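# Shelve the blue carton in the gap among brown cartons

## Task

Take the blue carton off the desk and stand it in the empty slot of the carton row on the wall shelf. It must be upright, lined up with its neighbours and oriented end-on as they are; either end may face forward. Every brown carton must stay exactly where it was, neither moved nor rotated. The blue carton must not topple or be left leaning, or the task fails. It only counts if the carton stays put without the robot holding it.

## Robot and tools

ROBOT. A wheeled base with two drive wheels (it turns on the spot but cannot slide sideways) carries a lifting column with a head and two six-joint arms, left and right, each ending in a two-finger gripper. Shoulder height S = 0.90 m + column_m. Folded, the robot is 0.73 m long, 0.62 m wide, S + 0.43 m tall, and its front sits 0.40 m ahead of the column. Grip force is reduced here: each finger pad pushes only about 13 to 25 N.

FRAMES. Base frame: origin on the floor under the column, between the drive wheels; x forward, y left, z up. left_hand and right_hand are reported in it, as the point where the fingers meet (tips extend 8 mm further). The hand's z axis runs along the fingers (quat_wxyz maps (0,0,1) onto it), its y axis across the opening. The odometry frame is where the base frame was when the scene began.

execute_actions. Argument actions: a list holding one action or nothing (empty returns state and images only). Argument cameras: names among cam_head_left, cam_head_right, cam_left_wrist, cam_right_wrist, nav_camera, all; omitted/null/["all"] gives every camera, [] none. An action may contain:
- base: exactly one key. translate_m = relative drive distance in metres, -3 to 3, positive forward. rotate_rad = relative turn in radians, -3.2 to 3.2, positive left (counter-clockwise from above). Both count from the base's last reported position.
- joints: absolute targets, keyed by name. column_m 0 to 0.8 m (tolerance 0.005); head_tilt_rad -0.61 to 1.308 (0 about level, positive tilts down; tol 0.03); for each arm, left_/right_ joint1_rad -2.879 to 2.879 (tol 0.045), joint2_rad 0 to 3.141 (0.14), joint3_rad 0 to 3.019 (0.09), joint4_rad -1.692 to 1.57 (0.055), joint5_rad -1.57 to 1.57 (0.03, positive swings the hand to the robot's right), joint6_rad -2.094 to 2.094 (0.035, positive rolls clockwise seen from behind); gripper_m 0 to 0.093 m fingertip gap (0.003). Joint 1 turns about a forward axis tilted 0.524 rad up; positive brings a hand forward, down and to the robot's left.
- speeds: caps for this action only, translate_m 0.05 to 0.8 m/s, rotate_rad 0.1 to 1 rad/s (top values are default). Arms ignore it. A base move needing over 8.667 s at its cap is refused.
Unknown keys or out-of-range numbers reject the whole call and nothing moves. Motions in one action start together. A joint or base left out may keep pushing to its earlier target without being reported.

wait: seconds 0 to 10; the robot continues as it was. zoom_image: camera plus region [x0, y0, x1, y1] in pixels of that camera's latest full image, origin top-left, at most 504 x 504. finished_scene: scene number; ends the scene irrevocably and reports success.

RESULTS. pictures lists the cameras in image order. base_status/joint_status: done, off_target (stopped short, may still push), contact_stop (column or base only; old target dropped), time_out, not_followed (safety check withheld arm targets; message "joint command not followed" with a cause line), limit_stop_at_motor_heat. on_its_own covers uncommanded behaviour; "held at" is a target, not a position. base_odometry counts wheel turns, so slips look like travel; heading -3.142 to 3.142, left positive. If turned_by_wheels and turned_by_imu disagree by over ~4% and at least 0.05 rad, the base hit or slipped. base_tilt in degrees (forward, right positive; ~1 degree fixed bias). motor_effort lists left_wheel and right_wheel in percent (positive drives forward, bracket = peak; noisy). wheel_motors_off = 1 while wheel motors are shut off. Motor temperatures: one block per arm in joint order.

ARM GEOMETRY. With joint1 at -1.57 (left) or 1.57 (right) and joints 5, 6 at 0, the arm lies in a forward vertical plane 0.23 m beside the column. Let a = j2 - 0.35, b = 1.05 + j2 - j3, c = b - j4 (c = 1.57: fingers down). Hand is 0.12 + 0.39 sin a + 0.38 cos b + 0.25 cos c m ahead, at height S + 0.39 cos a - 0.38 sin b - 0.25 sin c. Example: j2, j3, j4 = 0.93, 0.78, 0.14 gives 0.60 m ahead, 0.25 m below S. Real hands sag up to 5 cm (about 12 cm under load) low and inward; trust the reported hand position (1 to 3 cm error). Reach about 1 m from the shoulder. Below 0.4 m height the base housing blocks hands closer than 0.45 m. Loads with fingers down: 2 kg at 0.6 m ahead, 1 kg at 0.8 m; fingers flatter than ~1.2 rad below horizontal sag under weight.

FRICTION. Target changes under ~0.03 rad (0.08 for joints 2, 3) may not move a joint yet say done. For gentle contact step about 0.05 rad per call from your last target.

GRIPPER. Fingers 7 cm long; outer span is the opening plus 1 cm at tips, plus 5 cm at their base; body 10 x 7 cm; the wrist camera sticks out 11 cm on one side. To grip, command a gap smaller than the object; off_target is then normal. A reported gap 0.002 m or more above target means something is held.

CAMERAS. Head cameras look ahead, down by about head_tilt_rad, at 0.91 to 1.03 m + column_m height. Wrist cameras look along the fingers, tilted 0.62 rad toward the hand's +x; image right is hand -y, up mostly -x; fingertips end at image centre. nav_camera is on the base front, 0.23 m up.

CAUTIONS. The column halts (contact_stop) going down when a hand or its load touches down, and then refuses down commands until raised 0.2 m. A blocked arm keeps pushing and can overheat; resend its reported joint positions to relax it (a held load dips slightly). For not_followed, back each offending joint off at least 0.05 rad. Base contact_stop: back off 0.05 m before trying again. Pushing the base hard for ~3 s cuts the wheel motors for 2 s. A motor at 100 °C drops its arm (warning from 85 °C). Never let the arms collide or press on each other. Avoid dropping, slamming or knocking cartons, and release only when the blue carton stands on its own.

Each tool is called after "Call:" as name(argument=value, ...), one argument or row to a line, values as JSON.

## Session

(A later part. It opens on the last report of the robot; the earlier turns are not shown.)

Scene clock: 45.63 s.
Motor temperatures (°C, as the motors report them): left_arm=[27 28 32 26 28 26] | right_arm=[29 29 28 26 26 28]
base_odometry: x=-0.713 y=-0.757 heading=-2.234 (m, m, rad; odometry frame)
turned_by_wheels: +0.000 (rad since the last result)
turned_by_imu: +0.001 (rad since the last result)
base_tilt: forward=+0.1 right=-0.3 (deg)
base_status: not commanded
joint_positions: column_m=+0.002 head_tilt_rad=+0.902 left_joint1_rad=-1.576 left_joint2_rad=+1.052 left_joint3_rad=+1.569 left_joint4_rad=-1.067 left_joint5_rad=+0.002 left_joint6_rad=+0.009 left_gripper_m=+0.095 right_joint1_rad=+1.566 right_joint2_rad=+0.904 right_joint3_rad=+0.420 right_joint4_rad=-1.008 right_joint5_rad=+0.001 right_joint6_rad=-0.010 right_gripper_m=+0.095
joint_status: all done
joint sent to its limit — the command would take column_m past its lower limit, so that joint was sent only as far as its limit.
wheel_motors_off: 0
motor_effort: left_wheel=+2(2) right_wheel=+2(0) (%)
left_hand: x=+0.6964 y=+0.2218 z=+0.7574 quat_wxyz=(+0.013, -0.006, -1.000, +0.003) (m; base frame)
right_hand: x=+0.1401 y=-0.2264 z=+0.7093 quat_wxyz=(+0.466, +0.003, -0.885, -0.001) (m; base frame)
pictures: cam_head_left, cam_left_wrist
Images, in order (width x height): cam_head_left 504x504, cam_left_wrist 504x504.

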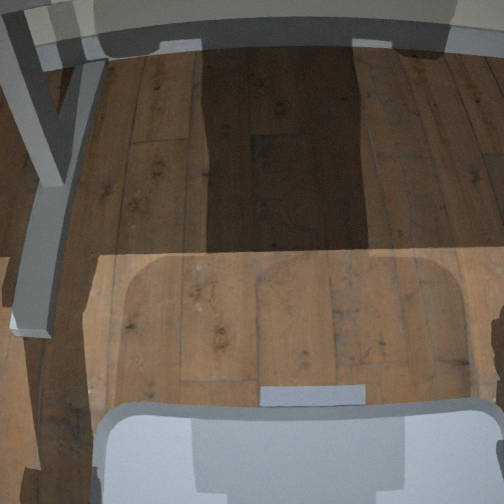

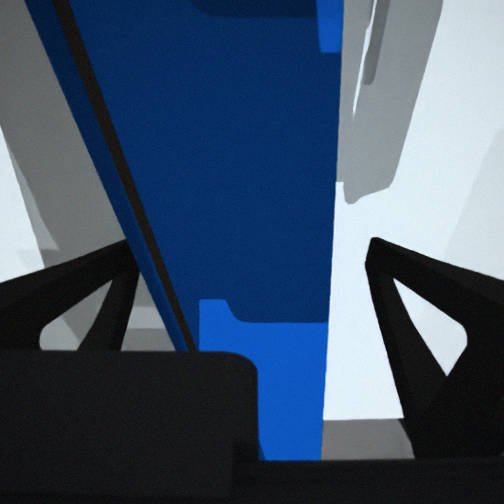

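Call:
execute_actions(
  actions=[
    {"base":{"rotate_rad":0.02}},
  ],
  cameras=["cam_left_wrist"],
)

Call:
execute_actions(
  actions=[
    {"joints":{"left_joint3_rad":1.49,"left_joint4_rad":-0.96}},
  ],
  cameras=["cam_left_wrist"],
)

Scene clock: 46.43 s.
Motor temperatures (°C, as the motors report them): left_arm=[27 28 32 26 28 26] | right_arm=[29 29 28 26 26 28]
base_odometry: x=-0.714 y=-0.757 heading=-2.216 (m, m, rad; odometry frame)
turned_by_wheels: +0.018 (rad since the last result)
turned_by_imu: +0.019 (rad since the last result)
base_tilt: forward=+0.1 right=-0.3 (deg)
base_status: done
joint_positions: column_m=+0.002 head_tilt_rad=+0.902 left_joint1_rad=-1.576 left_joint2_rad=+1.052 left_joint3_rad=+1.569 left_joint4_rad=-1.067 left_joint5_rad=+0.001 left_joint6_rad=+0.009 left_gripper_m=+0.095 right_joint1_rad=+1.566 right_joint2_rad=+0.904 right_joint3_rad=+0.420 right_joint4_rad=-1.008 right_joint5_rad=+0.001 right_joint6_rad=-0.010 right_gripper_m=+0.095
joint_status: not commanded
wheel_motors_off: 0
motor_effort: left_wheel=-1(48) right_wheel=+1(21) (%)
left_hand: x=+0.6964 y=+0.2222 z=+0.7574 quat_wxyz=(+0.013, -0.006, -1.000, +0.003) (m; base frame)
right_hand: x=+0.1401 y=-0.2264 z=+0.7093 quat_wxyz=(+0.466, +0.003, -0.885, -0.001) (m; base frame)
pictures: cam_left_wrist
Images, in order (width x height): cam_left_wrist 504x504.

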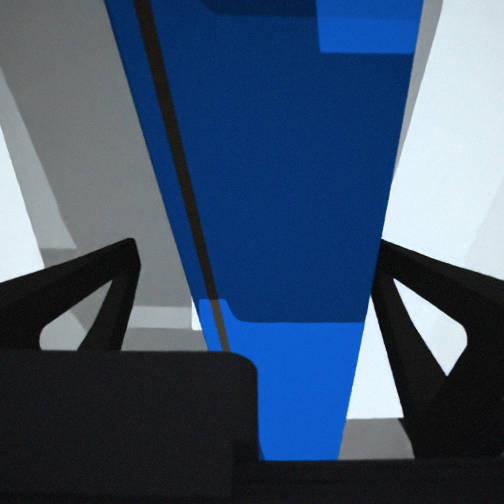

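Scene clock: 47.43 s.
Motor temperatures (°C, as the motors report them): left_arm=[27 28 32 26 28 26] | right_arm=[29 29 28 26 26 28]
base_odometry: x=-0.714 y=-0.757 heading=-2.216 (m, m, rad; odometry frame)
turned_by_wheels: +0.000 (rad since the last result)
turned_by_imu: +0.000 (rad since the last result)
base_tilt: forward=+0.2 right=-0.3 (deg)
base_status: not commanded
joint_positions: column_m=+0.002 head_tilt_rad=+0.902 left_joint1_rad=-1.576 left_joint2_rad=+1.050 left_joint3_rad=+1.488 left_joint4_rad=-0.969 left_joint5_rad=+0.001 left_joint6_rad=+0.009 left_gripper_m=+0.095 right_joint1_rad=+1.566 right_joint2_rad=+0.904 right_joint3_rad=+0.420 right_joint4_rad=-1.008 right_joint5_rad=+0.001 right_joint6_rad=-0.010 right_gripper_m=+0.095
joint_status: all done
wheel_motors_off: 0
motor_effort: left_wheel=-2(2) right_wheel=+0(2) (%)
left_hand: x=+0.6845 y=+0.2222 z=+0.7328 quat_wxyz=(+0.003, -0.006, -1.000, +0.003) (m; base frame)
right_hand: x=+0.1401 y=-0.2264 z=+0.7093 quat_wxyz=(+0.466, +0.003, -0.885, -0.001) (m; base frame)
pictures: cam_left_wrist
Images, in order (width x height): cam_left_wrist 504x504.

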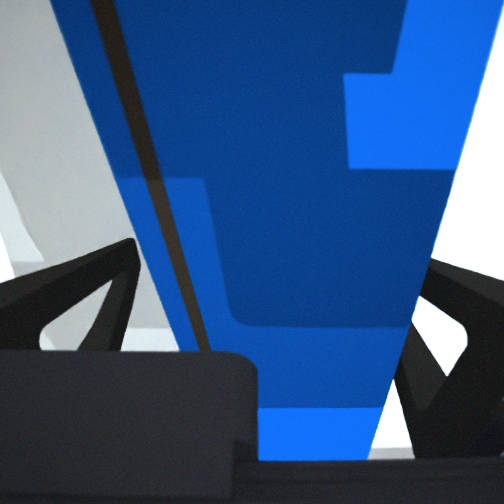

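Call:
execute_actions(
  actions=[
    {"joints":{"left_gripper_m":0.0}},
  ],
  cameras=["cam_left_wrist"],
)

Call:
execute_actions(
  actions=[
    {"joints":{"column_m":0.1,"head_tilt_rad":0.6}},
  ],
  cameras=["cam_left_wrist","cam_head_left"],
)

Scene clock: 48.70 s.
Motor temperatures (°C, as the motors report them): left_arm=[27 28 32 26 28 26] | right_arm=[29 29 28 26 26 28]
base_odometry: x=-0.714 y=-0.757 heading=-2.216 (m, m, rad; odometry frame)
turned_by_wheels: +0.000 (rad since the last result)
turned_by_imu: +0.001 (rad since the last result)
base_tilt: forward=+0.1 right=-0.3 (deg)
base_status: not commanded
joint_positions: column_m=+0.002 head_tilt_rad=+0.902 left_joint1_rad=-1.576 left_joint2_rad=+1.050 left_joint3_rad=+1.488 left_joint4_rad=-0.969 left_joint5_rad=+0.001 left_joint6_rad=+0.008 left_gripper_m=+0.061 right_joint1_rad=+1.566 right_joint2_rad=+0.904 right_joint3_rad=+0.420 right_joint4_rad=-1.008 right_joint5_rad=+0.001 right_joint6_rad=-0.010 right_gripper_m=+0.095
joint_status: left_gripper_m off_target (ended at +0.061, target +0.000)
wheel_motors_off: 0
motor_effort: left_wheel=-2(2) right_wheel=-2(1) (%)
left_hand: x=+0.6845 y=+0.2222 z=+0.7328 quat_wxyz=(+0.003, -0.005, -1.000, +0.003) (m; base frame)
right_hand: x=+0.1401 y=-0.2264 z=+0.7093 quat_wxyz=(+0.466, +0.003, -0.885, -0.001) (m; base frame)
pictures: cam_left_wrist
Images, in order (width x height): cam_left_wrist 504x504.

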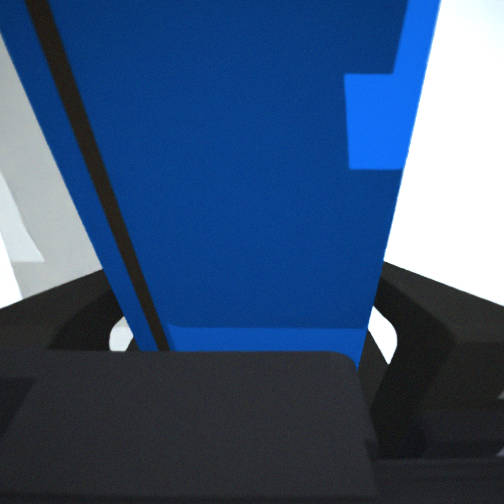

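Scene clock: 50.57 s.
Motor temperatures (°C, as the motors report them): left_arm=[27 28 32 26 28 26] | right_arm=[29 29 27 26 26 28]
base_odometry: x=-0.714 y=-0.757 heading=-2.216 (m, m, rad; odometry frame)
turned_by_wheels: +0.000 (rad since the last result)
turned_by_imu: +0.001 (rad since the last result)
base_tilt: forward=+0.1 right=-0.3 (deg)
base_status: not commanded
joint_positions: column_m=+0.100 head_tilt_rad=+0.617 left_joint1_rad=-1.576 left_joint2_rad=+1.050 left_joint3_rad=+1.488 left_joint4_rad=-0.969 left_joint5_rad=+0.001 left_joint6_rad=+0.008 left_gripper_m=+0.061 right_joint1_rad=+1.566 right_joint2_rad=+0.904 right_joint3_rad=+0.420 right_joint4_rad=-1.008 right_joint5_rad=+0.001 right_joint6_rad=-0.010 right_gripper_m=+0.095
joint_status: all done
wheel_motors_off: 0
motor_effort: left_wheel=-2(3) right_wheel=+1(4) (%)
left_hand: x=+0.6845 y=+0.2222 z=+0.8312 quat_wxyz=(+0.003, -0.005, -1.000, +0.003) (m; base frame)
right_hand: x=+0.1401 y=-0.2264 z=+0.8077 quat_wxyz=(+0.466, +0.003, -0.885, -0.001) (m; base frame)
pictures: cam_head_left, cam_left_wrist
Images, in order (width x height): cam_head_left 504x504, cam_left_wrist 504x504.

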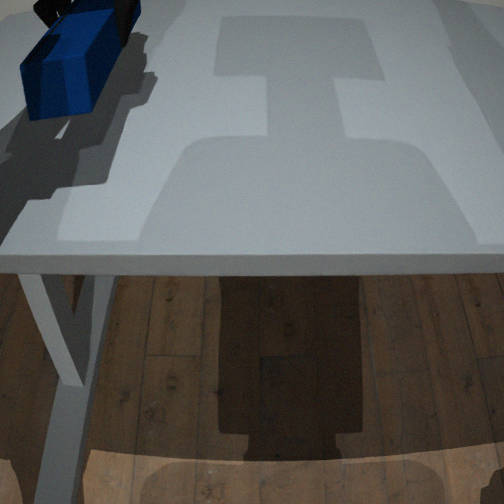

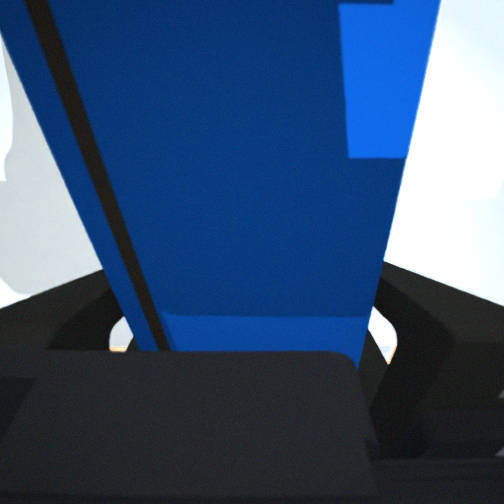

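Call:
execute_actions(
  actions=[
    {"base":{"translate_m":-0.7},"joints":{"column_m":0.5,"head_tilt_rad":0.35},"speeds":{"translate_m":0.4}},
  ],
  cameras=[],
)

Call:
execute_actions(
  actions=[
    {"base":{"rotate_rad":3.16},"speeds":{"rotate_rad":0.7}},
  ],
  cameras=["cam_left_wrist","cam_head_left","cam_head_right","nav_camera"],
)

Scene clock: 56.60 s.
Motor temperatures (°C, as the motors report them): left_arm=[27 28 32 26 28 26] | right_arm=[29 29 27 26 26 28]
base_odometry: x=-0.293 y=-0.198 heading=-2.215 (m, m, rad; odometry frame)
turned_by_wheels: +0.001 (rad since the last result)
turned_by_imu: +0.003 (rad since the last result)
base_tilt: forward=+0.1 right=-0.3 (deg)
base_status: done
joint_positions: column_m=+0.500 head_tilt_rad=+0.369 left_joint1_rad=-1.576 left_joint2_rad=+1.050 left_joint3_rad=+1.488 left_joint4_rad=-0.967 left_joint5_rad=+0.001 left_joint6_rad=+0.008 left_gripper_m=+0.061 right_joint1_rad=+1.566 right_joint2_rad=+0.904 right_joint3_rad=+0.420 right_joint4_rad=-1.008 right_joint5_rad=+0.001 right_joint6_rad=-0.010 right_gripper_m=+0.095
joint_status: all done
wheel_motors_off: 0
motor_effort: left_wheel=+2(69) right_wheel=-3(54) (%)
left_hand: x=+0.6849 y=+0.2222 z=+1.2312 quat_wxyz=(+0.002, -0.005, -1.000, +0.003) (m; base frame)
right_hand: x=+0.1401 y=-0.2264 z=+1.2077 quat_wxyz=(+0.465, +0.003, -0.885, -0.001) (m; base frame)
pictures: none
No camera images: the call's "cameras" was empty. Leave "cameras" out to get every camera's image.

Scene clock: 62.10 s.
Motor temperatures (°C, as the motors report them): left_arm=[27 28 32 26 28 26] | right_arm=[29 29 27 26 26 28]
base_odometry: x=-0.293 y=-0.198 heading=+0.945 (m, m, rad; odometry frame)
turned_by_wheels: +3.159 (rad since the last result)
turned_by_imu: +3.132 (rad since the last result)
base_tilt: forward=+0.0 right=-0.3 (deg)
base_status: done
joint_positions: column_m=+0.500 head_tilt_rad=+0.369 left_joint1_rad=-1.576 left_joint2_rad=+1.050 left_joint3_rad=+1.488 left_joint4_rad=-0.967 left_joint5_rad=+0.001 left_joint6_rad=+0.008 left_gripper_m=+0.061 right_joint1_rad=+1.566 right_joint2_rad=+0.904 right_joint3_rad=+0.420 right_joint4_rad=-1.008 right_joint5_rad=+0.001 right_joint6_rad=-0.010 right_gripper_m=+0.095
joint_status: not commanded
wheel_motors_off: 0
motor_effort: left_wheel=-1(48) right_wheel=+2(52) (%)
left_hand: x=+0.6849 y=+0.2222 z=+1.2312 quat_wxyz=(+0.002, -0.005, -1.000, +0.003) (m; base frame)
right_hand: x=+0.1401 y=-0.2264 z=+1.2077 quat_wxyz=(+0.465, +0.003, -0.885, -0.001) (m; base frame)
pictures: cam_head_left, cam_head_right, cam_left_wrist, nav_camera
Images, in order (width x height): cam_head_left 504x504, cam_head_right 504x504, cam_left_wrist 504x504, nav_camera 504x504.

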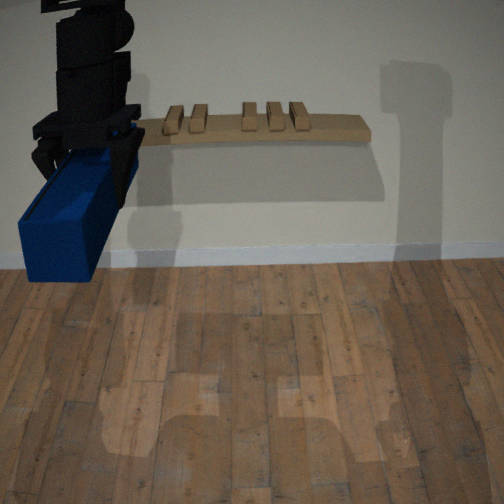

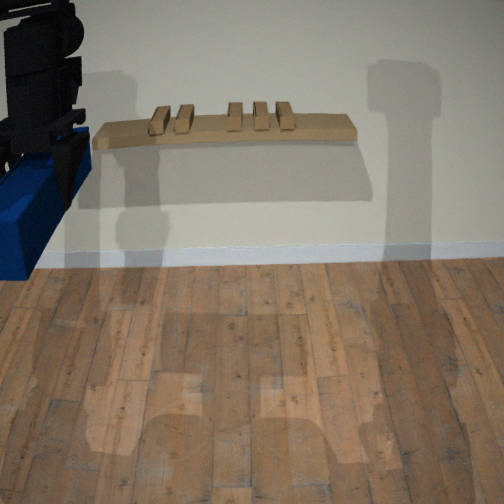

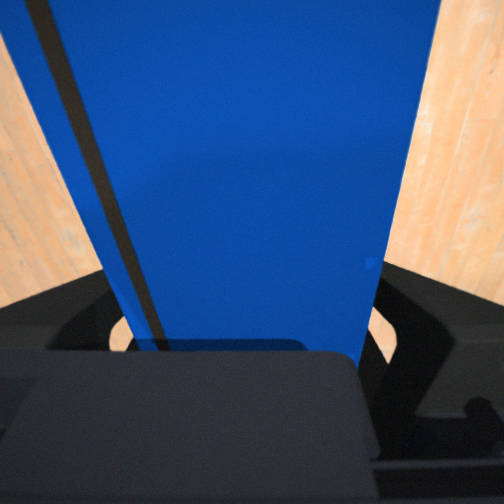

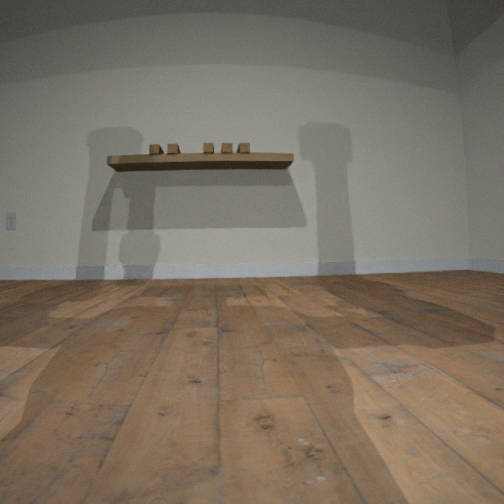

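Call:
execute_actions(
  actions=[
    {"base":{"translate_m":0.8},"joints":{"head_tilt_rad":0.5},"speeds":{"translate_m":0.5}},
  ],
  cameras=["cam_head_left","cam_head_right","nav_camera"],
)

Scene clock: 65.53 s.
Motor temperatures (°C, as the motors report them): left_arm=[27 28 32 26 28 26] | right_arm=[29 29 27 26 26 28]
base_odometry: x=+0.176 y=+0.450 heading=+0.946 (m, m, rad; odometry frame)
turned_by_wheels: +0.001 (rad since the last result)
turned_by_imu: +0.004 (rad since the last result)
base_tilt: forward=+0.3 right=-0.2 (deg)
base_status: done
joint_positions: column_m=+0.500 head_tilt_rad=+0.504 left_joint1_rad=-1.576 left_joint2_rad=+1.050 left_joint3_rad=+1.488 left_joint4_rad=-0.964 left_joint5_rad=+0.001 left_joint6_rad=+0.008 left_gripper_m=+0.061 right_joint1_rad=+1.566 right_joint2_rad=+0.904 right_joint3_rad=+0.421 right_joint4_rad=-1.008 right_joint5_rad=+0.001 right_joint6_rad=-0.010 right_gripper_m=+0.095
joint_status: all done
wheel_motors_off: 0
motor_effort: left_wheel=+2(58) right_wheel=-3(51) (%)
left_hand: x=+0.6856 y=+0.2222 z=+1.2312 quat_wxyz=(+0.001, -0.005, -1.000, +0.003) (m; base frame)
right_hand: x=+0.1409 y=-0.2265 z=+1.2074 quat_wxyz=(+0.465, +0.003, -0.885, -0.001) (m; base frame)
pictures: cam_head_left, cam_head_right, nav_camera
Images, in order (width x height): cam_head_left 504x504, cam_head_right 504x504, nav_camera 504x504.

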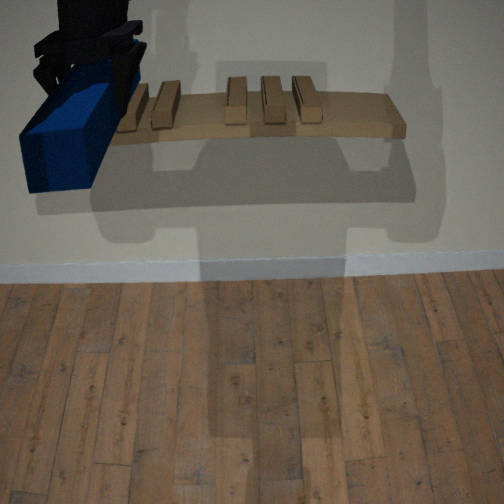

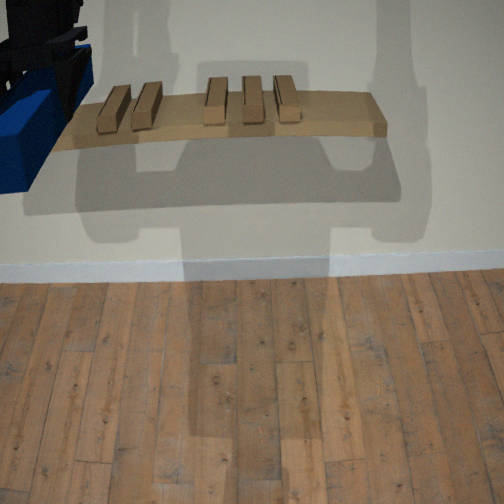

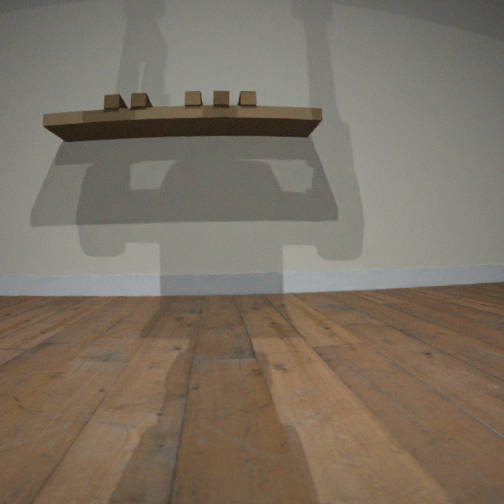

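Call:
execute_actions(
  actions=[
    {"base":{"rotate_rad":-0.04}},
  ],
  cameras=[],
)

Call:
execute_actions(
  actions=[
    {"base":{"translate_m":0.85},"joints":{"head_tilt_rad":0.7,"column_m":0.3},"speeds":{"translate_m":0.5}},
  ],
  cameras=[],
)

Call:
execute_actions(
  actions=[
    {"base":{"rotate_rad":0.04}},
  ],
  cameras=["cam_head_left","cam_head_right","nav_camera"],
)

Scene clock: 66.77 s.
Motor temperatures (°C, as the motors report them): left_arm=[27 28 32 26 28 26] | right_arm=[29 29 27 26 26 28]
base_odometry: x=+0.176 y=+0.451 heading=+0.908 (m, m, rad; odometry frame)
turned_by_wheels: -0.038 (rad since the last result)
turned_by_imu: -0.037 (rad since the last result)
base_tilt: forward=+0.2 right=-0.3 (deg)
base_status: done
joint_positions: column_m=+0.500 head_tilt_rad=+0.504 left_joint1_rad=-1.575 left_joint2_rad=+1.050 left_joint3_rad=+1.488 left_joint4_rad=-0.964 left_joint5_rad=+0.001 left_joint6_rad=+0.008 left_gripper_m=+0.061 right_joint1_rad=+1.566 right_joint2_rad=+0.904 right_joint3_rad=+0.421 right_joint4_rad=-1.008 right_joint5_rad=+0.001 right_joint6_rad=-0.010 right_gripper_m=+0.095
joint_status: not commanded
wheel_motors_off: 0
motor_effort: left_wheel=+0(43) right_wheel=+1(45) (%)
left_hand: x=+0.6856 y=+0.2225 z=+1.2311 quat_wxyz=(+0.001, -0.005, -1.000, +0.002) (m; base frame)
right_hand: x=+0.1409 y=-0.2265 z=+1.2074 quat_wxyz=(+0.465, +0.003, -0.885, -0.001) (m; base frame)
pictures: none
No camera images: the call's "cameras" was empty. Leave "cameras" out to get every camera's image.

Scene clock: 70.10 s.
Motor temperatures (°C, as the motors report them): left_arm=[27 28 32 26 28 26] | right_arm=[29 29 27 26 26 28]
base_odometry: x=+0.699 y=+1.121 heading=+0.907 (m, m, rad; odometry frame)
turned_by_wheels: -0.001 (rad since the last result)
turned_by_imu: +0.002 (rad since the last result)
base_tilt: forward=+0.2 right=-0.4 (deg)
base_status: done
joint_positions: column_m=+0.300 head_tilt_rad=+0.703 left_joint1_rad=-1.575 left_joint2_rad=+1.050 left_joint3_rad=+1.488 left_joint4_rad=-0.963 left_joint5_rad=+0.001 left_joint6_rad=+0.008 left_gripper_m=+0.061 right_joint1_rad=+1.566 right_joint2_rad=+0.903 right_joint3_rad=+0.421 right_joint4_rad=-1.008 right_joint5_rad=+0.001 right_joint6_rad=-0.010 right_gripper_m=+0.095
joint_status: all done
wheel_motors_off: 0
motor_effort: left_wheel=-1(31) right_wheel=+0(52) (%)
left_hand: x=+0.6859 y=+0.2225 z=+1.0313 quat_wxyz=(+0.001, -0.005, -1.000, +0.002) (m; base frame)
right_hand: x=+0.1409 y=-0.2265 z=+1.0077 quat_wxyz=(+0.465, +0.003, -0.886, -0.001) (m; base frame)
pictures: none
No camera images: the call's "cameras" was empty. Leave "cameras" out to get every camera's image.

Scene clock: 71.10 s.
Motor temperatures (°C, as the motors report them): left_arm=[27 29 32 26 28 26] | right_arm=[29 29 27 26 26 28]
base_odometry: x=+0.699 y=+1.121 heading=+0.945 (m, m, rad; odometry frame)
turned_by_wheels: +0.038 (rad since the last result)
turned_by_imu: +0.038 (rad since the last result)
base_tilt: forward=+0.1 right=-0.3 (deg)
base_status: done
joint_positions: column_m=+0.300 head_tilt_rad=+0.703 left_joint1_rad=-1.574 left_joint2_rad=+1.050 left_joint3_rad=+1.488 left_joint4_rad=-0.963 left_joint5_rad=+0.001 left_joint6_rad=+0.008 left_gripper_m=+0.061 right_joint1_rad=+1.566 right_joint2_rad=+0.903 right_joint3_rad=+0.421 right_joint4_rad=-1.008 right_joint5_rad=+0.001 right_joint6_rad=-0.010 right_gripper_m=+0.095
joint_status: not commanded
wheel_motors_off: 0
motor_effort: left_wheel=+0(46) right_wheel=+1(40) (%)
left_hand: x=+0.6859 y=+0.2231 z=+1.0313 quat_wxyz=(+0.001, -0.005, -1.000, +0.002) (m; base frame)
right_hand: x=+0.1409 y=-0.2265 z=+1.0077 quat_wxyz=(+0.465, +0.003, -0.886, -0.001) (m; base frame)
pictures: cam_head_left, cam_head_right, nav_camera
Images, in order (width x height): cam_head_left 504x504, cam_head_right 504x504, nav_camera 504x504.

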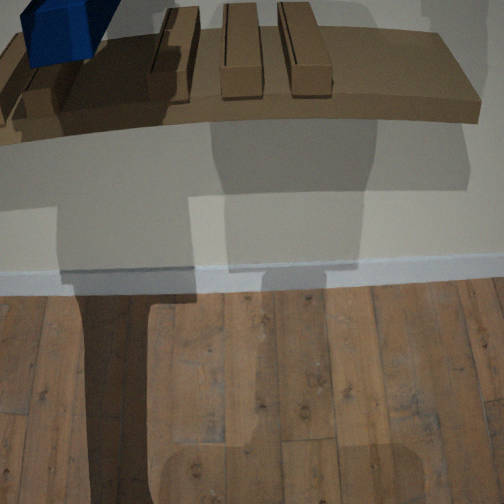

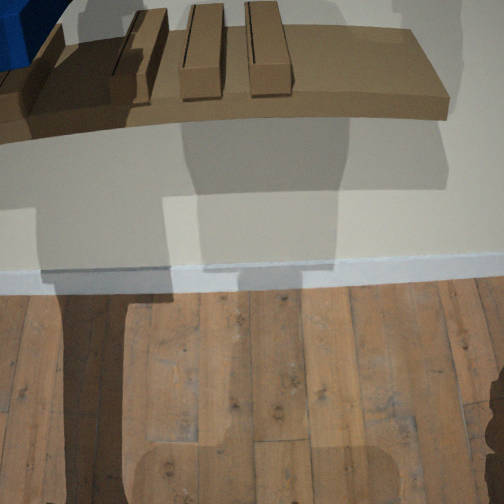

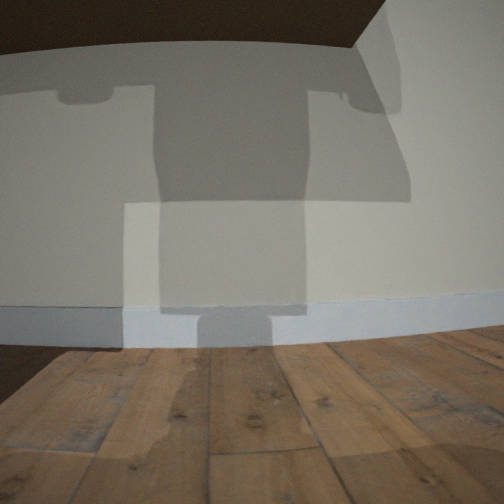

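Call:
execute_actions(
  actions=[
    {"base":{"translate_m":0.35},"joints":{"head_tilt_rad":0.8},"speeds":{"translate_m":0.3}},
  ],
  cameras=["cam_head_left","cam_head_right","cam_left_wrist"],
)

Scene clock: 73.60 s.
Motor temperatures (°C, as the motors report them): left_arm=[27 29 32 26 28 26] | right_arm=[29 29 27 26 26 28]
base_odometry: x=+0.904 y=+1.404 heading=+0.946 (m, m, rad; odometry frame)
turned_by_wheels: +0.001 (rad since the last result)
turned_by_imu: +0.003 (rad since the last result)
base_tilt: forward=+0.1 right=-0.3 (deg)
base_status: done
joint_positions: column_m=+0.300 head_tilt_rad=+0.802 left_joint1_rad=-1.574 left_joint2_rad=+1.050 left_joint3_rad=+1.485 left_joint4_rad=-0.973 left_joint5_rad=+0.000 left_joint6_rad=+0.000 left_gripper_m=+0.061 right_joint1_rad=+1.566 right_joint2_rad=+0.903 right_joint3_rad=+0.421 right_joint4_rad=-1.008 right_joint5_rad=+0.001 right_joint6_rad=-0.010 right_gripper_m=+0.095
joint_status: all done
wheel_motors_off: 0
motor_effort: left_wheel=+1(55) right_wheel=+0(35) (%)
left_hand: x=+0.6819 y=+0.2232 z=+1.0304 quat_wxyz=(+0.007, -0.001, -1.000, +0.001) (m; base frame)
right_hand: x=+0.1408 y=-0.2265 z=+1.0077 quat_wxyz=(+0.465, +0.003, -0.886, -0.001) (m; base frame)
pictures: cam_head_left, cam_head_right, cam_left_wrist
Images, in order (width x height): cam_head_left 504x504, cam_head_right 504x504, cam_left_wrist 504x504.

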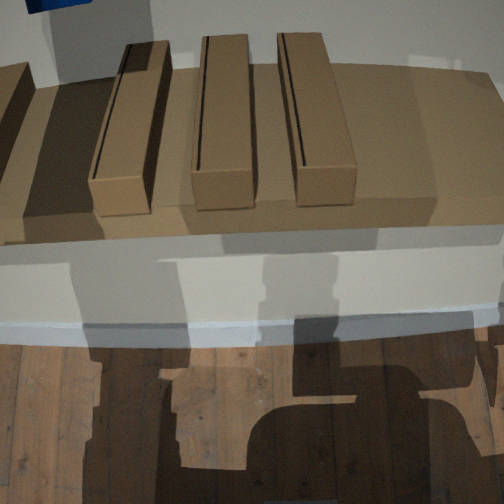

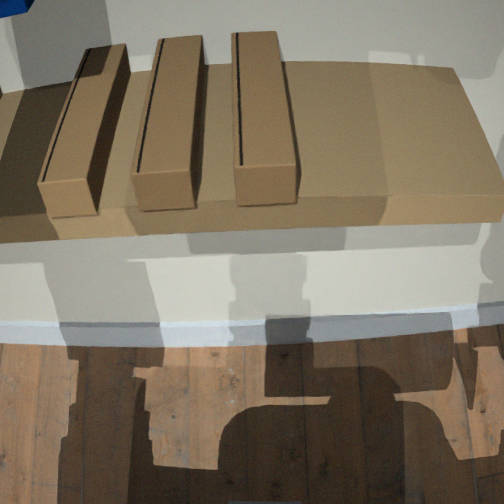

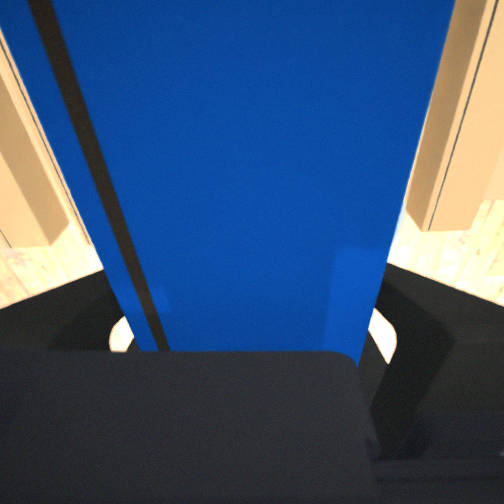

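Call:
execute_actions(
  actions=[
    {"joints":{"column_m":0.17,"head_tilt_rad":0.65}},
  ],
  cameras=["cam_head_left","cam_head_right","cam_left_wrist"],
)

Scene clock: 76.20 s.
Motor temperatures (°C, as the motors report them): left_arm=[27 29 32 26 28 26] | right_arm=[29 29 27 26 26 28]
base_odometry: x=+0.904 y=+1.404 heading=+0.946 (m, m, rad; odometry frame)
turned_by_wheels: +0.000 (rad since the last result)
turned_by_imu: +0.001 (rad since the last result)
base_tilt: forward=+0.2 right=-0.3 (deg)
base_status: not commanded
joint_positions: column_m=+0.170 head_tilt_rad=+0.667 left_joint1_rad=-1.574 left_joint2_rad=+1.050 left_joint3_rad=+1.485 left_joint4_rad=-0.975 left_joint5_rad=-0.002 left_joint6_rad=-0.011 left_gripper_m=+0.060 right_joint1_rad=+1.566 right_joint2_rad=+0.903 right_joint3_rad=+0.421 right_joint4_rad=-1.008 right_joint5_rad=+0.001 right_joint6_rad=-0.010 right_gripper_m=+0.095
joint_status: all done
wheel_motors_off: 0
motor_effort: left_wheel=+3(3) right_wheel=-4(0) (%)
left_hand: x=+0.6815 y=+0.2236 z=+0.9004 quat_wxyz=(+0.008, +0.005, -1.000, +0.000) (m; base frame)
right_hand: x=+0.1408 y=-0.2265 z=+0.8777 quat_wxyz=(+0.465, +0.003, -0.886, -0.001) (m; base frame)
pictures: cam_head_left, cam_head_right, cam_left_wrist
Images, in order (width x height): cam_head_left 504x504, cam_head_right 504x504, cam_left_wrist 504x504.

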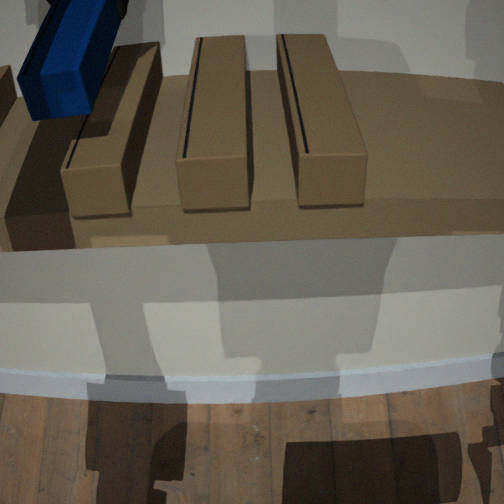

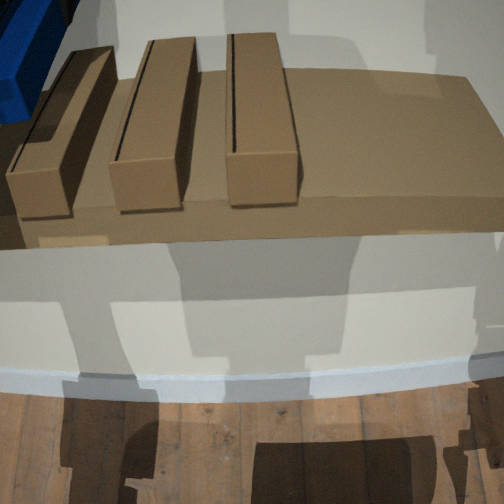

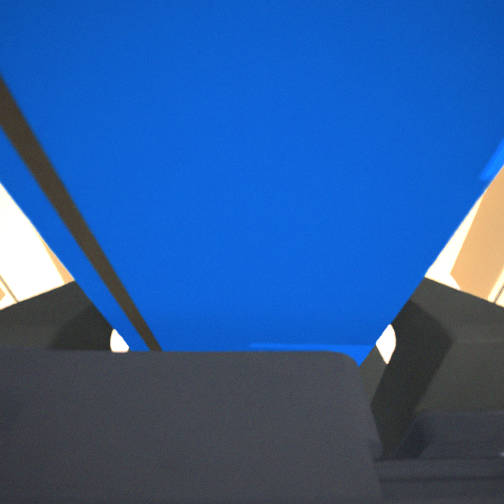

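Call:
execute_actions(
  actions=[
    {"base":{"translate_m":-0.12},"joints":{"column_m":0.2},"speeds":{"translate_m":0.1}},
  ],
  cameras=["cam_head_left","cam_head_right","cam_left_wrist","cam_right_wrist"],
)

Scene clock: 78.50 s.
Motor temperatures (°C, as the motors report them): left_arm=[27 29 32 26 28 26] | right_arm=[29 29 27 26 26 28]
base_odometry: x=+0.834 y=+1.307 heading=+0.944 (m, m, rad; odometry frame)
turned_by_wheels: -0.002 (rad since the last result)
turned_by_imu: -0.002 (rad since the last result)
base_tilt: forward=+0.1 right=-0.4 (deg)
base_status: done
joint_positions: column_m=+0.200 head_tilt_rad=+0.667 left_joint1_rad=-1.574 left_joint2_rad=+1.050 left_joint3_rad=+1.485 left_joint4_rad=-0.966 left_joint5_rad=-0.002 left_joint6_rad=-0.011 left_gripper_m=+0.060 right_joint1_rad=+1.566 right_joint2_rad=+0.903 right_joint3_rad=+0.419 right_joint4_rad=-1.008 right_joint5_rad=+0.001 right_joint6_rad=-0.010 right_gripper_m=+0.095
joint_status: all done
wheel_motors_off: 0
motor_effort: left_wheel=-1(33) right_wheel=+1(46) (%)
left_hand: x=+0.6836 y=+0.2236 z=+0.9300 quat_wxyz=(+0.004, +0.005, -1.000, +0.000) (m; base frame)
right_hand: x=+0.1402 y=-0.2264 z=+0.9078 quat_wxyz=(+0.465, +0.003, -0.885, -0.001) (m; base frame)
pictures: cam_head_left, cam_head_right, cam_left_wrist, cam_right_wrist
Images, in order (width x height): cam_head_left 504x504, cam_head_right 504x504, cam_left_wrist 504x504, cam_right_wrist 504x504.

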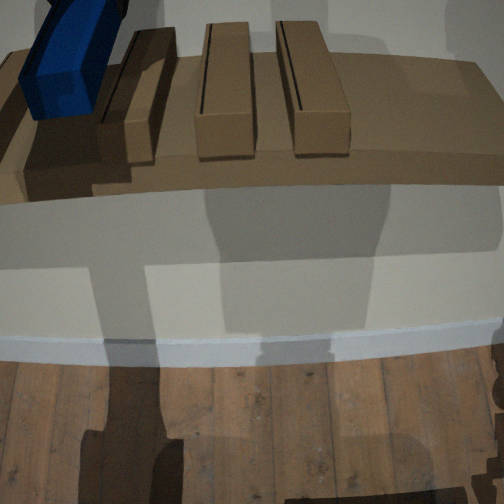

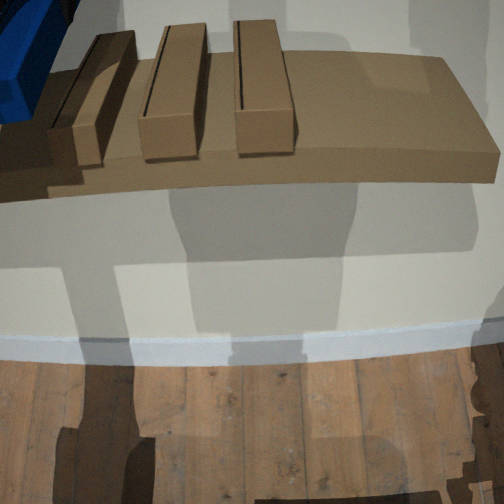

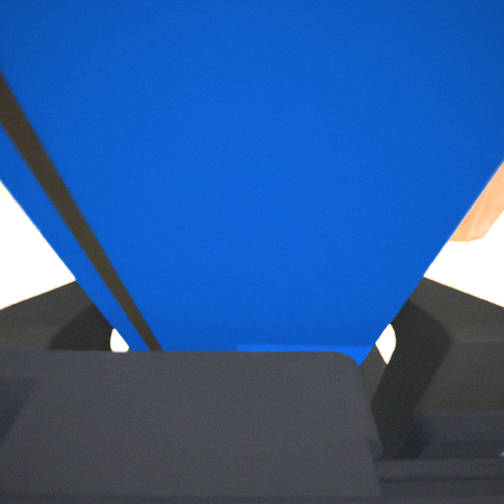

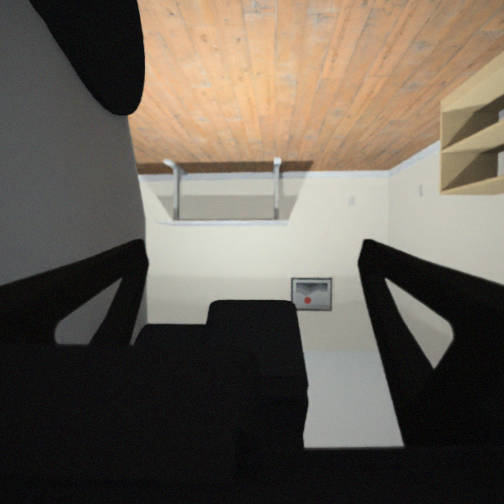

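Call:
execute_actions(
  actions=[
    {"joints":{"column_m":0.13}},
  ],
  cameras=["cam_head_left","cam_left_wrist"],
)

Scene clock: 80.27 s.
Motor temperatures (°C, as the motors report them): left_arm=[27 29 32 26 28 26] | right_arm=[29 29 27 26 26 28]
base_odometry: x=+0.834 y=+1.307 heading=+0.944 (m, m, rad; odometry frame)
turned_by_wheels: +0.000 (rad since the last result)
turned_by_imu: +0.001 (rad since the last result)
base_tilt: forward=+0.1 right=-0.4 (deg)
base_status: not commanded
joint_positions: column_m=+0.130 head_tilt_rad=+0.667 left_joint1_rad=-1.574 left_joint2_rad=+1.050 left_joint3_rad=+1.485 left_joint4_rad=-0.966 left_joint5_rad=-0.002 left_joint6_rad=-0.011 left_gripper_m=+0.060 right_joint1_rad=+1.566 right_joint2_rad=+0.903 right_joint3_rad=+0.419 right_joint4_rad=-1.008 right_joint5_rad=+0.001 right_joint6_rad=-0.010 right_gripper_m=+0.095
joint_status: all done
wheel_motors_off: 0
motor_effort: left_wheel=-2(2) right_wheel=+5(2) (%)
left_hand: x=+0.6836 y=+0.2236 z=+0.8601 quat_wxyz=(+0.004, +0.005, -1.000, +0.000) (m; base frame)
right_hand: x=+0.1402 y=-0.2264 z=+0.8379 quat_wxyz=(+0.465, +0.003, -0.885, -0.001) (m; base frame)
pictures: cam_head_left, cam_left_wrist
Images, in order (width x height): cam_head_left 504x504, cam_left_wrist 504x504.

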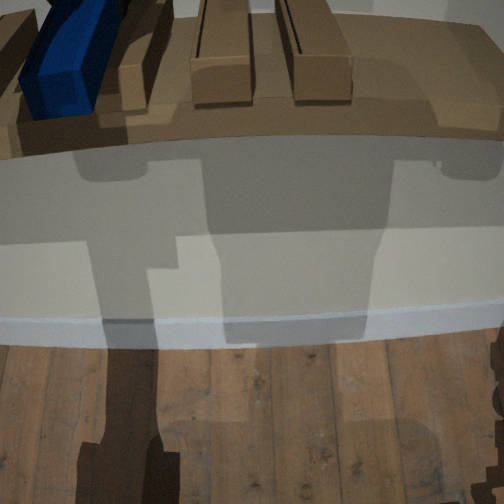

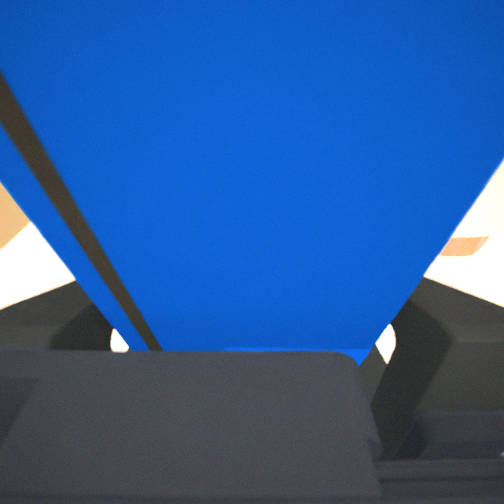

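Call:
zoom_image(
  camera="cam_head_left",
  region=[0,0,260,170],
)

Region (0, 0, 260, 170) of cam_head_left's 504x504 image, scaled by 1.938, with more detail than that image has; it fills the top 330 rows of this view, and the rest is white.

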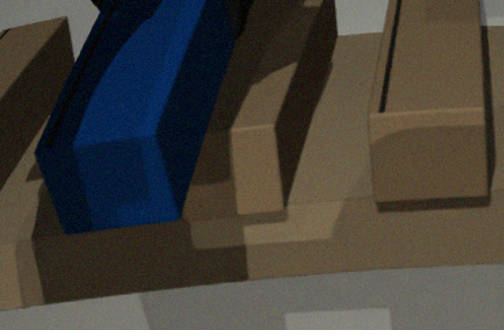

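Call:
execute_actions(
  actions=[
    {"base":{"translate_m":0.06},"joints":{"column_m":0.15,"head_tilt_rad":0.5},"speeds":{"translate_m":0.05}},
  ],
  cameras=["cam_head_left","cam_head_right","cam_left_wrist"],
)

Scene clock: 82.53 s.
Motor temperatures (°C, as the motors report them): left_arm=[27 29 32 26 28 26] | right_arm=[29 29 27 26 26 28]
base_odometry: x=+0.869 y=+1.356 heading=+0.945 (m, m, rad; odometry frame)
turned_by_wheels: +0.001 (rad since the last result)
turned_by_imu: +0.002 (rad since the last result)
base_tilt: forward=+0.0 right=-0.3 (deg)
base_status: done
joint_positions: column_m=+0.150 head_tilt_rad=+0.518 left_joint1_rad=-1.574 left_joint2_rad=+1.050 left_joint3_rad=+1.485 left_joint4_rad=-0.964 left_joint5_rad=-0.002 left_joint6_rad=-0.011 left_gripper_m=+0.060 right_joint1_rad=+1.566 right_joint2_rad=+0.903 right_joint3_rad=+0.420 right_joint4_rad=-1.008 right_joint5_rad=+0.001 right_joint6_rad=-0.010 right_gripper_m=+0.095
joint_status: all done
wheel_motors_off: 0
motor_effort: left_wheel=+1(29) right_wheel=-1(32) (%)
left_hand: x=+0.6841 y=+0.2236 z=+0.8800 quat_wxyz=(+0.003, +0.005, -1.000, +0.000) (m; base frame)
right_hand: x=+0.1406 y=-0.2265 z=+0.8577 quat_wxyz=(+0.465, +0.003, -0.885, -0.001) (m; base frame)
pictures: cam_head_left, cam_head_right, cam_left_wrist
Images, in order (width x height): cam_head_left 504x504, cam_head_right 504x504, cam_left_wrist 504x504.

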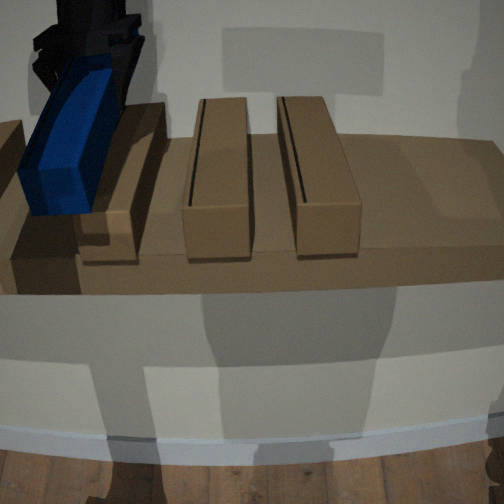

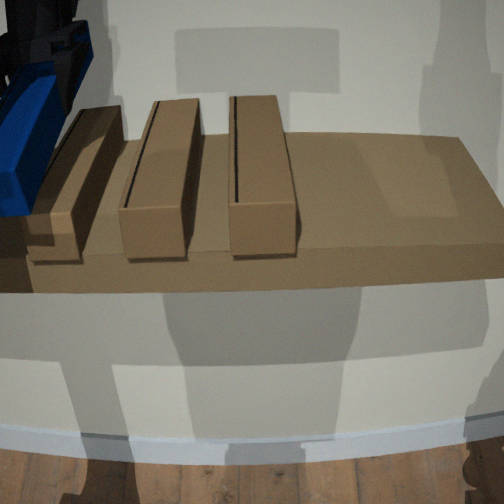

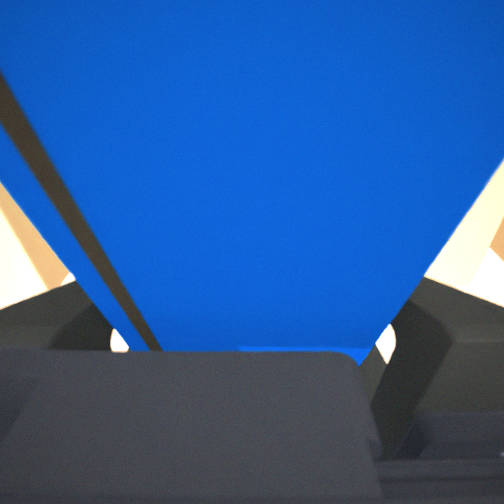

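Call:
execute_actions(
  actions=[
    {"base":{"rotate_rad":0.055},"joints":{"column_m":0.17,"left_joint6_rad":0.055},"speeds":{"rotate_rad":0.1}},
  ],
  cameras=["cam_head_left","cam_left_wrist"],
)

Scene clock: 84.43 s.
Motor temperatures (°C, as the motors report them): left_arm=[27 29 32 26 28 26] | right_arm=[29 29 27 26 26 28]
base_odometry: x=+0.869 y=+1.356 heading=+0.997 (m, m, rad; odometry frame)
turned_by_wheels: +0.053 (rad since the last result)
turned_by_imu: +0.052 (rad since the last result)
base_tilt: forward=+0.1 right=-0.4 (deg)
base_status: done
joint_positions: column_m=+0.170 head_tilt_rad=+0.518 left_joint1_rad=-1.574 left_joint2_rad=+1.050 left_joint3_rad=+1.485 left_joint4_rad=-0.964 left_joint5_rad=-0.001 left_joint6_rad=+0.045 left_gripper_m=+0.060 right_joint1_rad=+1.566 right_joint2_rad=+0.903 right_joint3_rad=+0.420 right_joint4_rad=-1.008 right_joint5_rad=+0.001 right_joint6_rad=-0.010 right_gripper_m=+0.095
joint_status: all done
wheel_motors_off: 0
motor_effort: left_wheel=-1(50) right_wheel=-2(44) (%)
left_hand: x=+0.6841 y=+0.2235 z=+0.9000 quat_wxyz=(+0.003, -0.023, -1.000, +0.001) (m; base frame)
right_hand: x=+0.1406 y=-0.2265 z=+0.8777 quat_wxyz=(+0.465, +0.003, -0.885, -0.001) (m; base frame)
pictures: cam_head_left, cam_left_wrist
Images, in order (width x height): cam_head_left 504x504, cam_left_wrist 504x504.

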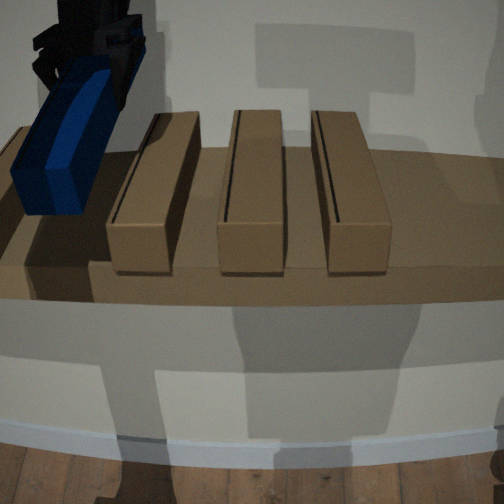

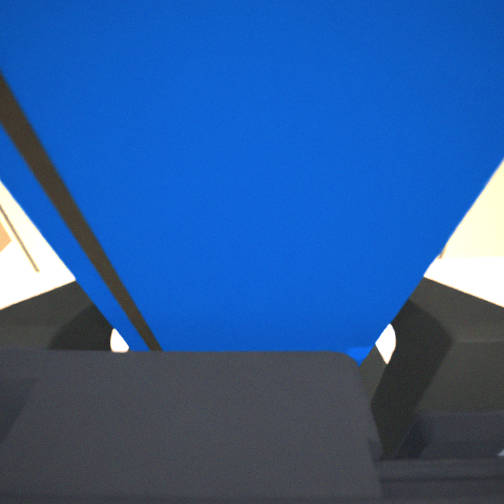

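Call:
execute_actions(
  actions=[
    {"base":{"rotate_rad":-0.03},"joints":{"left_joint6_rad":0.008},"speeds":{"rotate_rad":0.1}},
  ],
  cameras=["cam_left_wrist"],
)

Call:
execute_actions(
  actions=[
    {"joints":{"column_m":0.12}},
  ],
  cameras=["cam_head_left","cam_left_wrist"],
)

Scene clock: 85.73 s.
Motor temperatures (°C, as the motors report them): left_arm=[27 29 32 26 28 26] | right_arm=[29 29 27 26 26 28]
base_odometry: x=+0.869 y=+1.356 heading=+0.970 (m, m, rad; odometry frame)
turned_by_wheels: -0.028 (rad since the last result)
turned_by_imu: -0.027 (rad since the last result)
base_tilt: forward=+0.1 right=-0.3 (deg)
base_status: done
joint_positions: column_m=+0.170 head_tilt_rad=+0.518 left_joint1_rad=-1.574 left_joint2_rad=+1.050 left_joint3_rad=+1.485 left_joint4_rad=-0.964 left_joint5_rad=-0.001 left_joint6_rad=+0.014 left_gripper_m=+0.060 right_joint1_rad=+1.566 right_joint2_rad=+0.903 right_joint3_rad=+0.420 right_joint4_rad=-1.008 right_joint5_rad=+0.001 right_joint6_rad=-0.010 right_gripper_m=+0.095
joint_status: all done
wheel_motors_off: 0
motor_effort: left_wheel=+1(48) right_wheel=+0(30) (%)
left_hand: x=+0.6841 y=+0.2234 z=+0.9000 quat_wxyz=(+0.003, -0.008, -1.000, +0.001) (m; base frame)
right_hand: x=+0.1406 y=-0.2265 z=+0.8777 quat_wxyz=(+0.465, +0.003, -0.885, -0.001) (m; base frame)
pictures: cam_left_wrist
Images, in order (width x height): cam_left_wrist 504x504.

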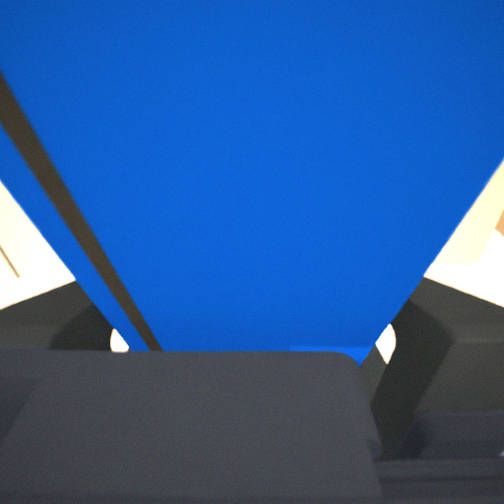

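Scene clock: 86.97 s.
Motor temperatures (°C, as the motors report them): left_arm=[27 29 32 26 28 26] | right_arm=[29 29 27 26 26 28]
base_odometry: x=+0.869 y=+1.356 heading=+0.970 (m, m, rad; odometry frame)
turned_by_wheels: +0.000 (rad since the last result)
turned_by_imu: +0.001 (rad since the last result)
base_tilt: forward=+0.1 right=-0.4 (deg)
base_status: not commanded
joint_positions: column_m=+0.120 head_tilt_rad=+0.518 left_joint1_rad=-1.574 left_joint2_rad=+1.050 left_joint3_rad=+1.485 left_joint4_rad=-0.964 left_joint5_rad=-0.001 left_joint6_rad=+0.014 left_gripper_m=+0.060 right_joint1_rad=+1.566 right_joint2_rad=+0.903 right_joint3_rad=+0.420 right_joint4_rad=-1.008 right_joint5_rad=+0.001 right_joint6_rad=-0.010 right_gripper_m=+0.095
joint_status: all done
wheel_motors_off: 0
motor_effort: left_wheel=+2(2) right_wheel=+1(1) (%)
left_hand: x=+0.6841 y=+0.2234 z=+0.8501 quat_wxyz=(+0.003, -0.008, -1.000, +0.001) (m; base frame)
right_hand: x=+0.1406 y=-0.2265 z=+0.8278 quat_wxyz=(+0.465, +0.003, -0.885, -0.001) (m; base frame)
pictures: cam_head_left, cam_left_wrist
Images, in order (width x height): cam_head_left 504x504, cam_left_wrist 504x504.

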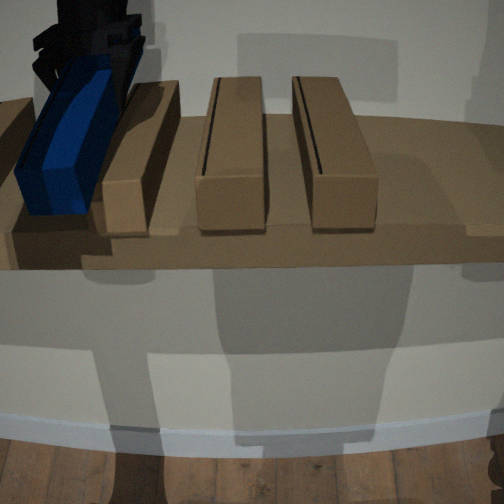

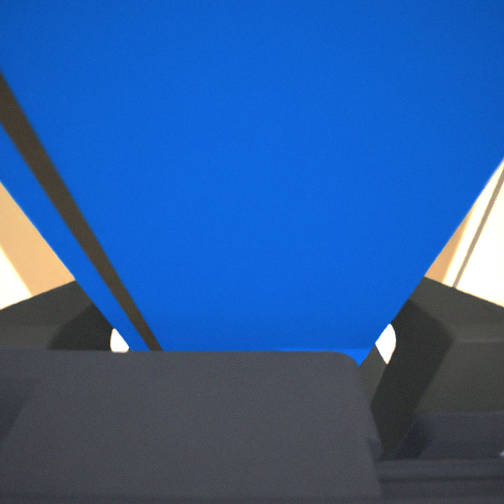

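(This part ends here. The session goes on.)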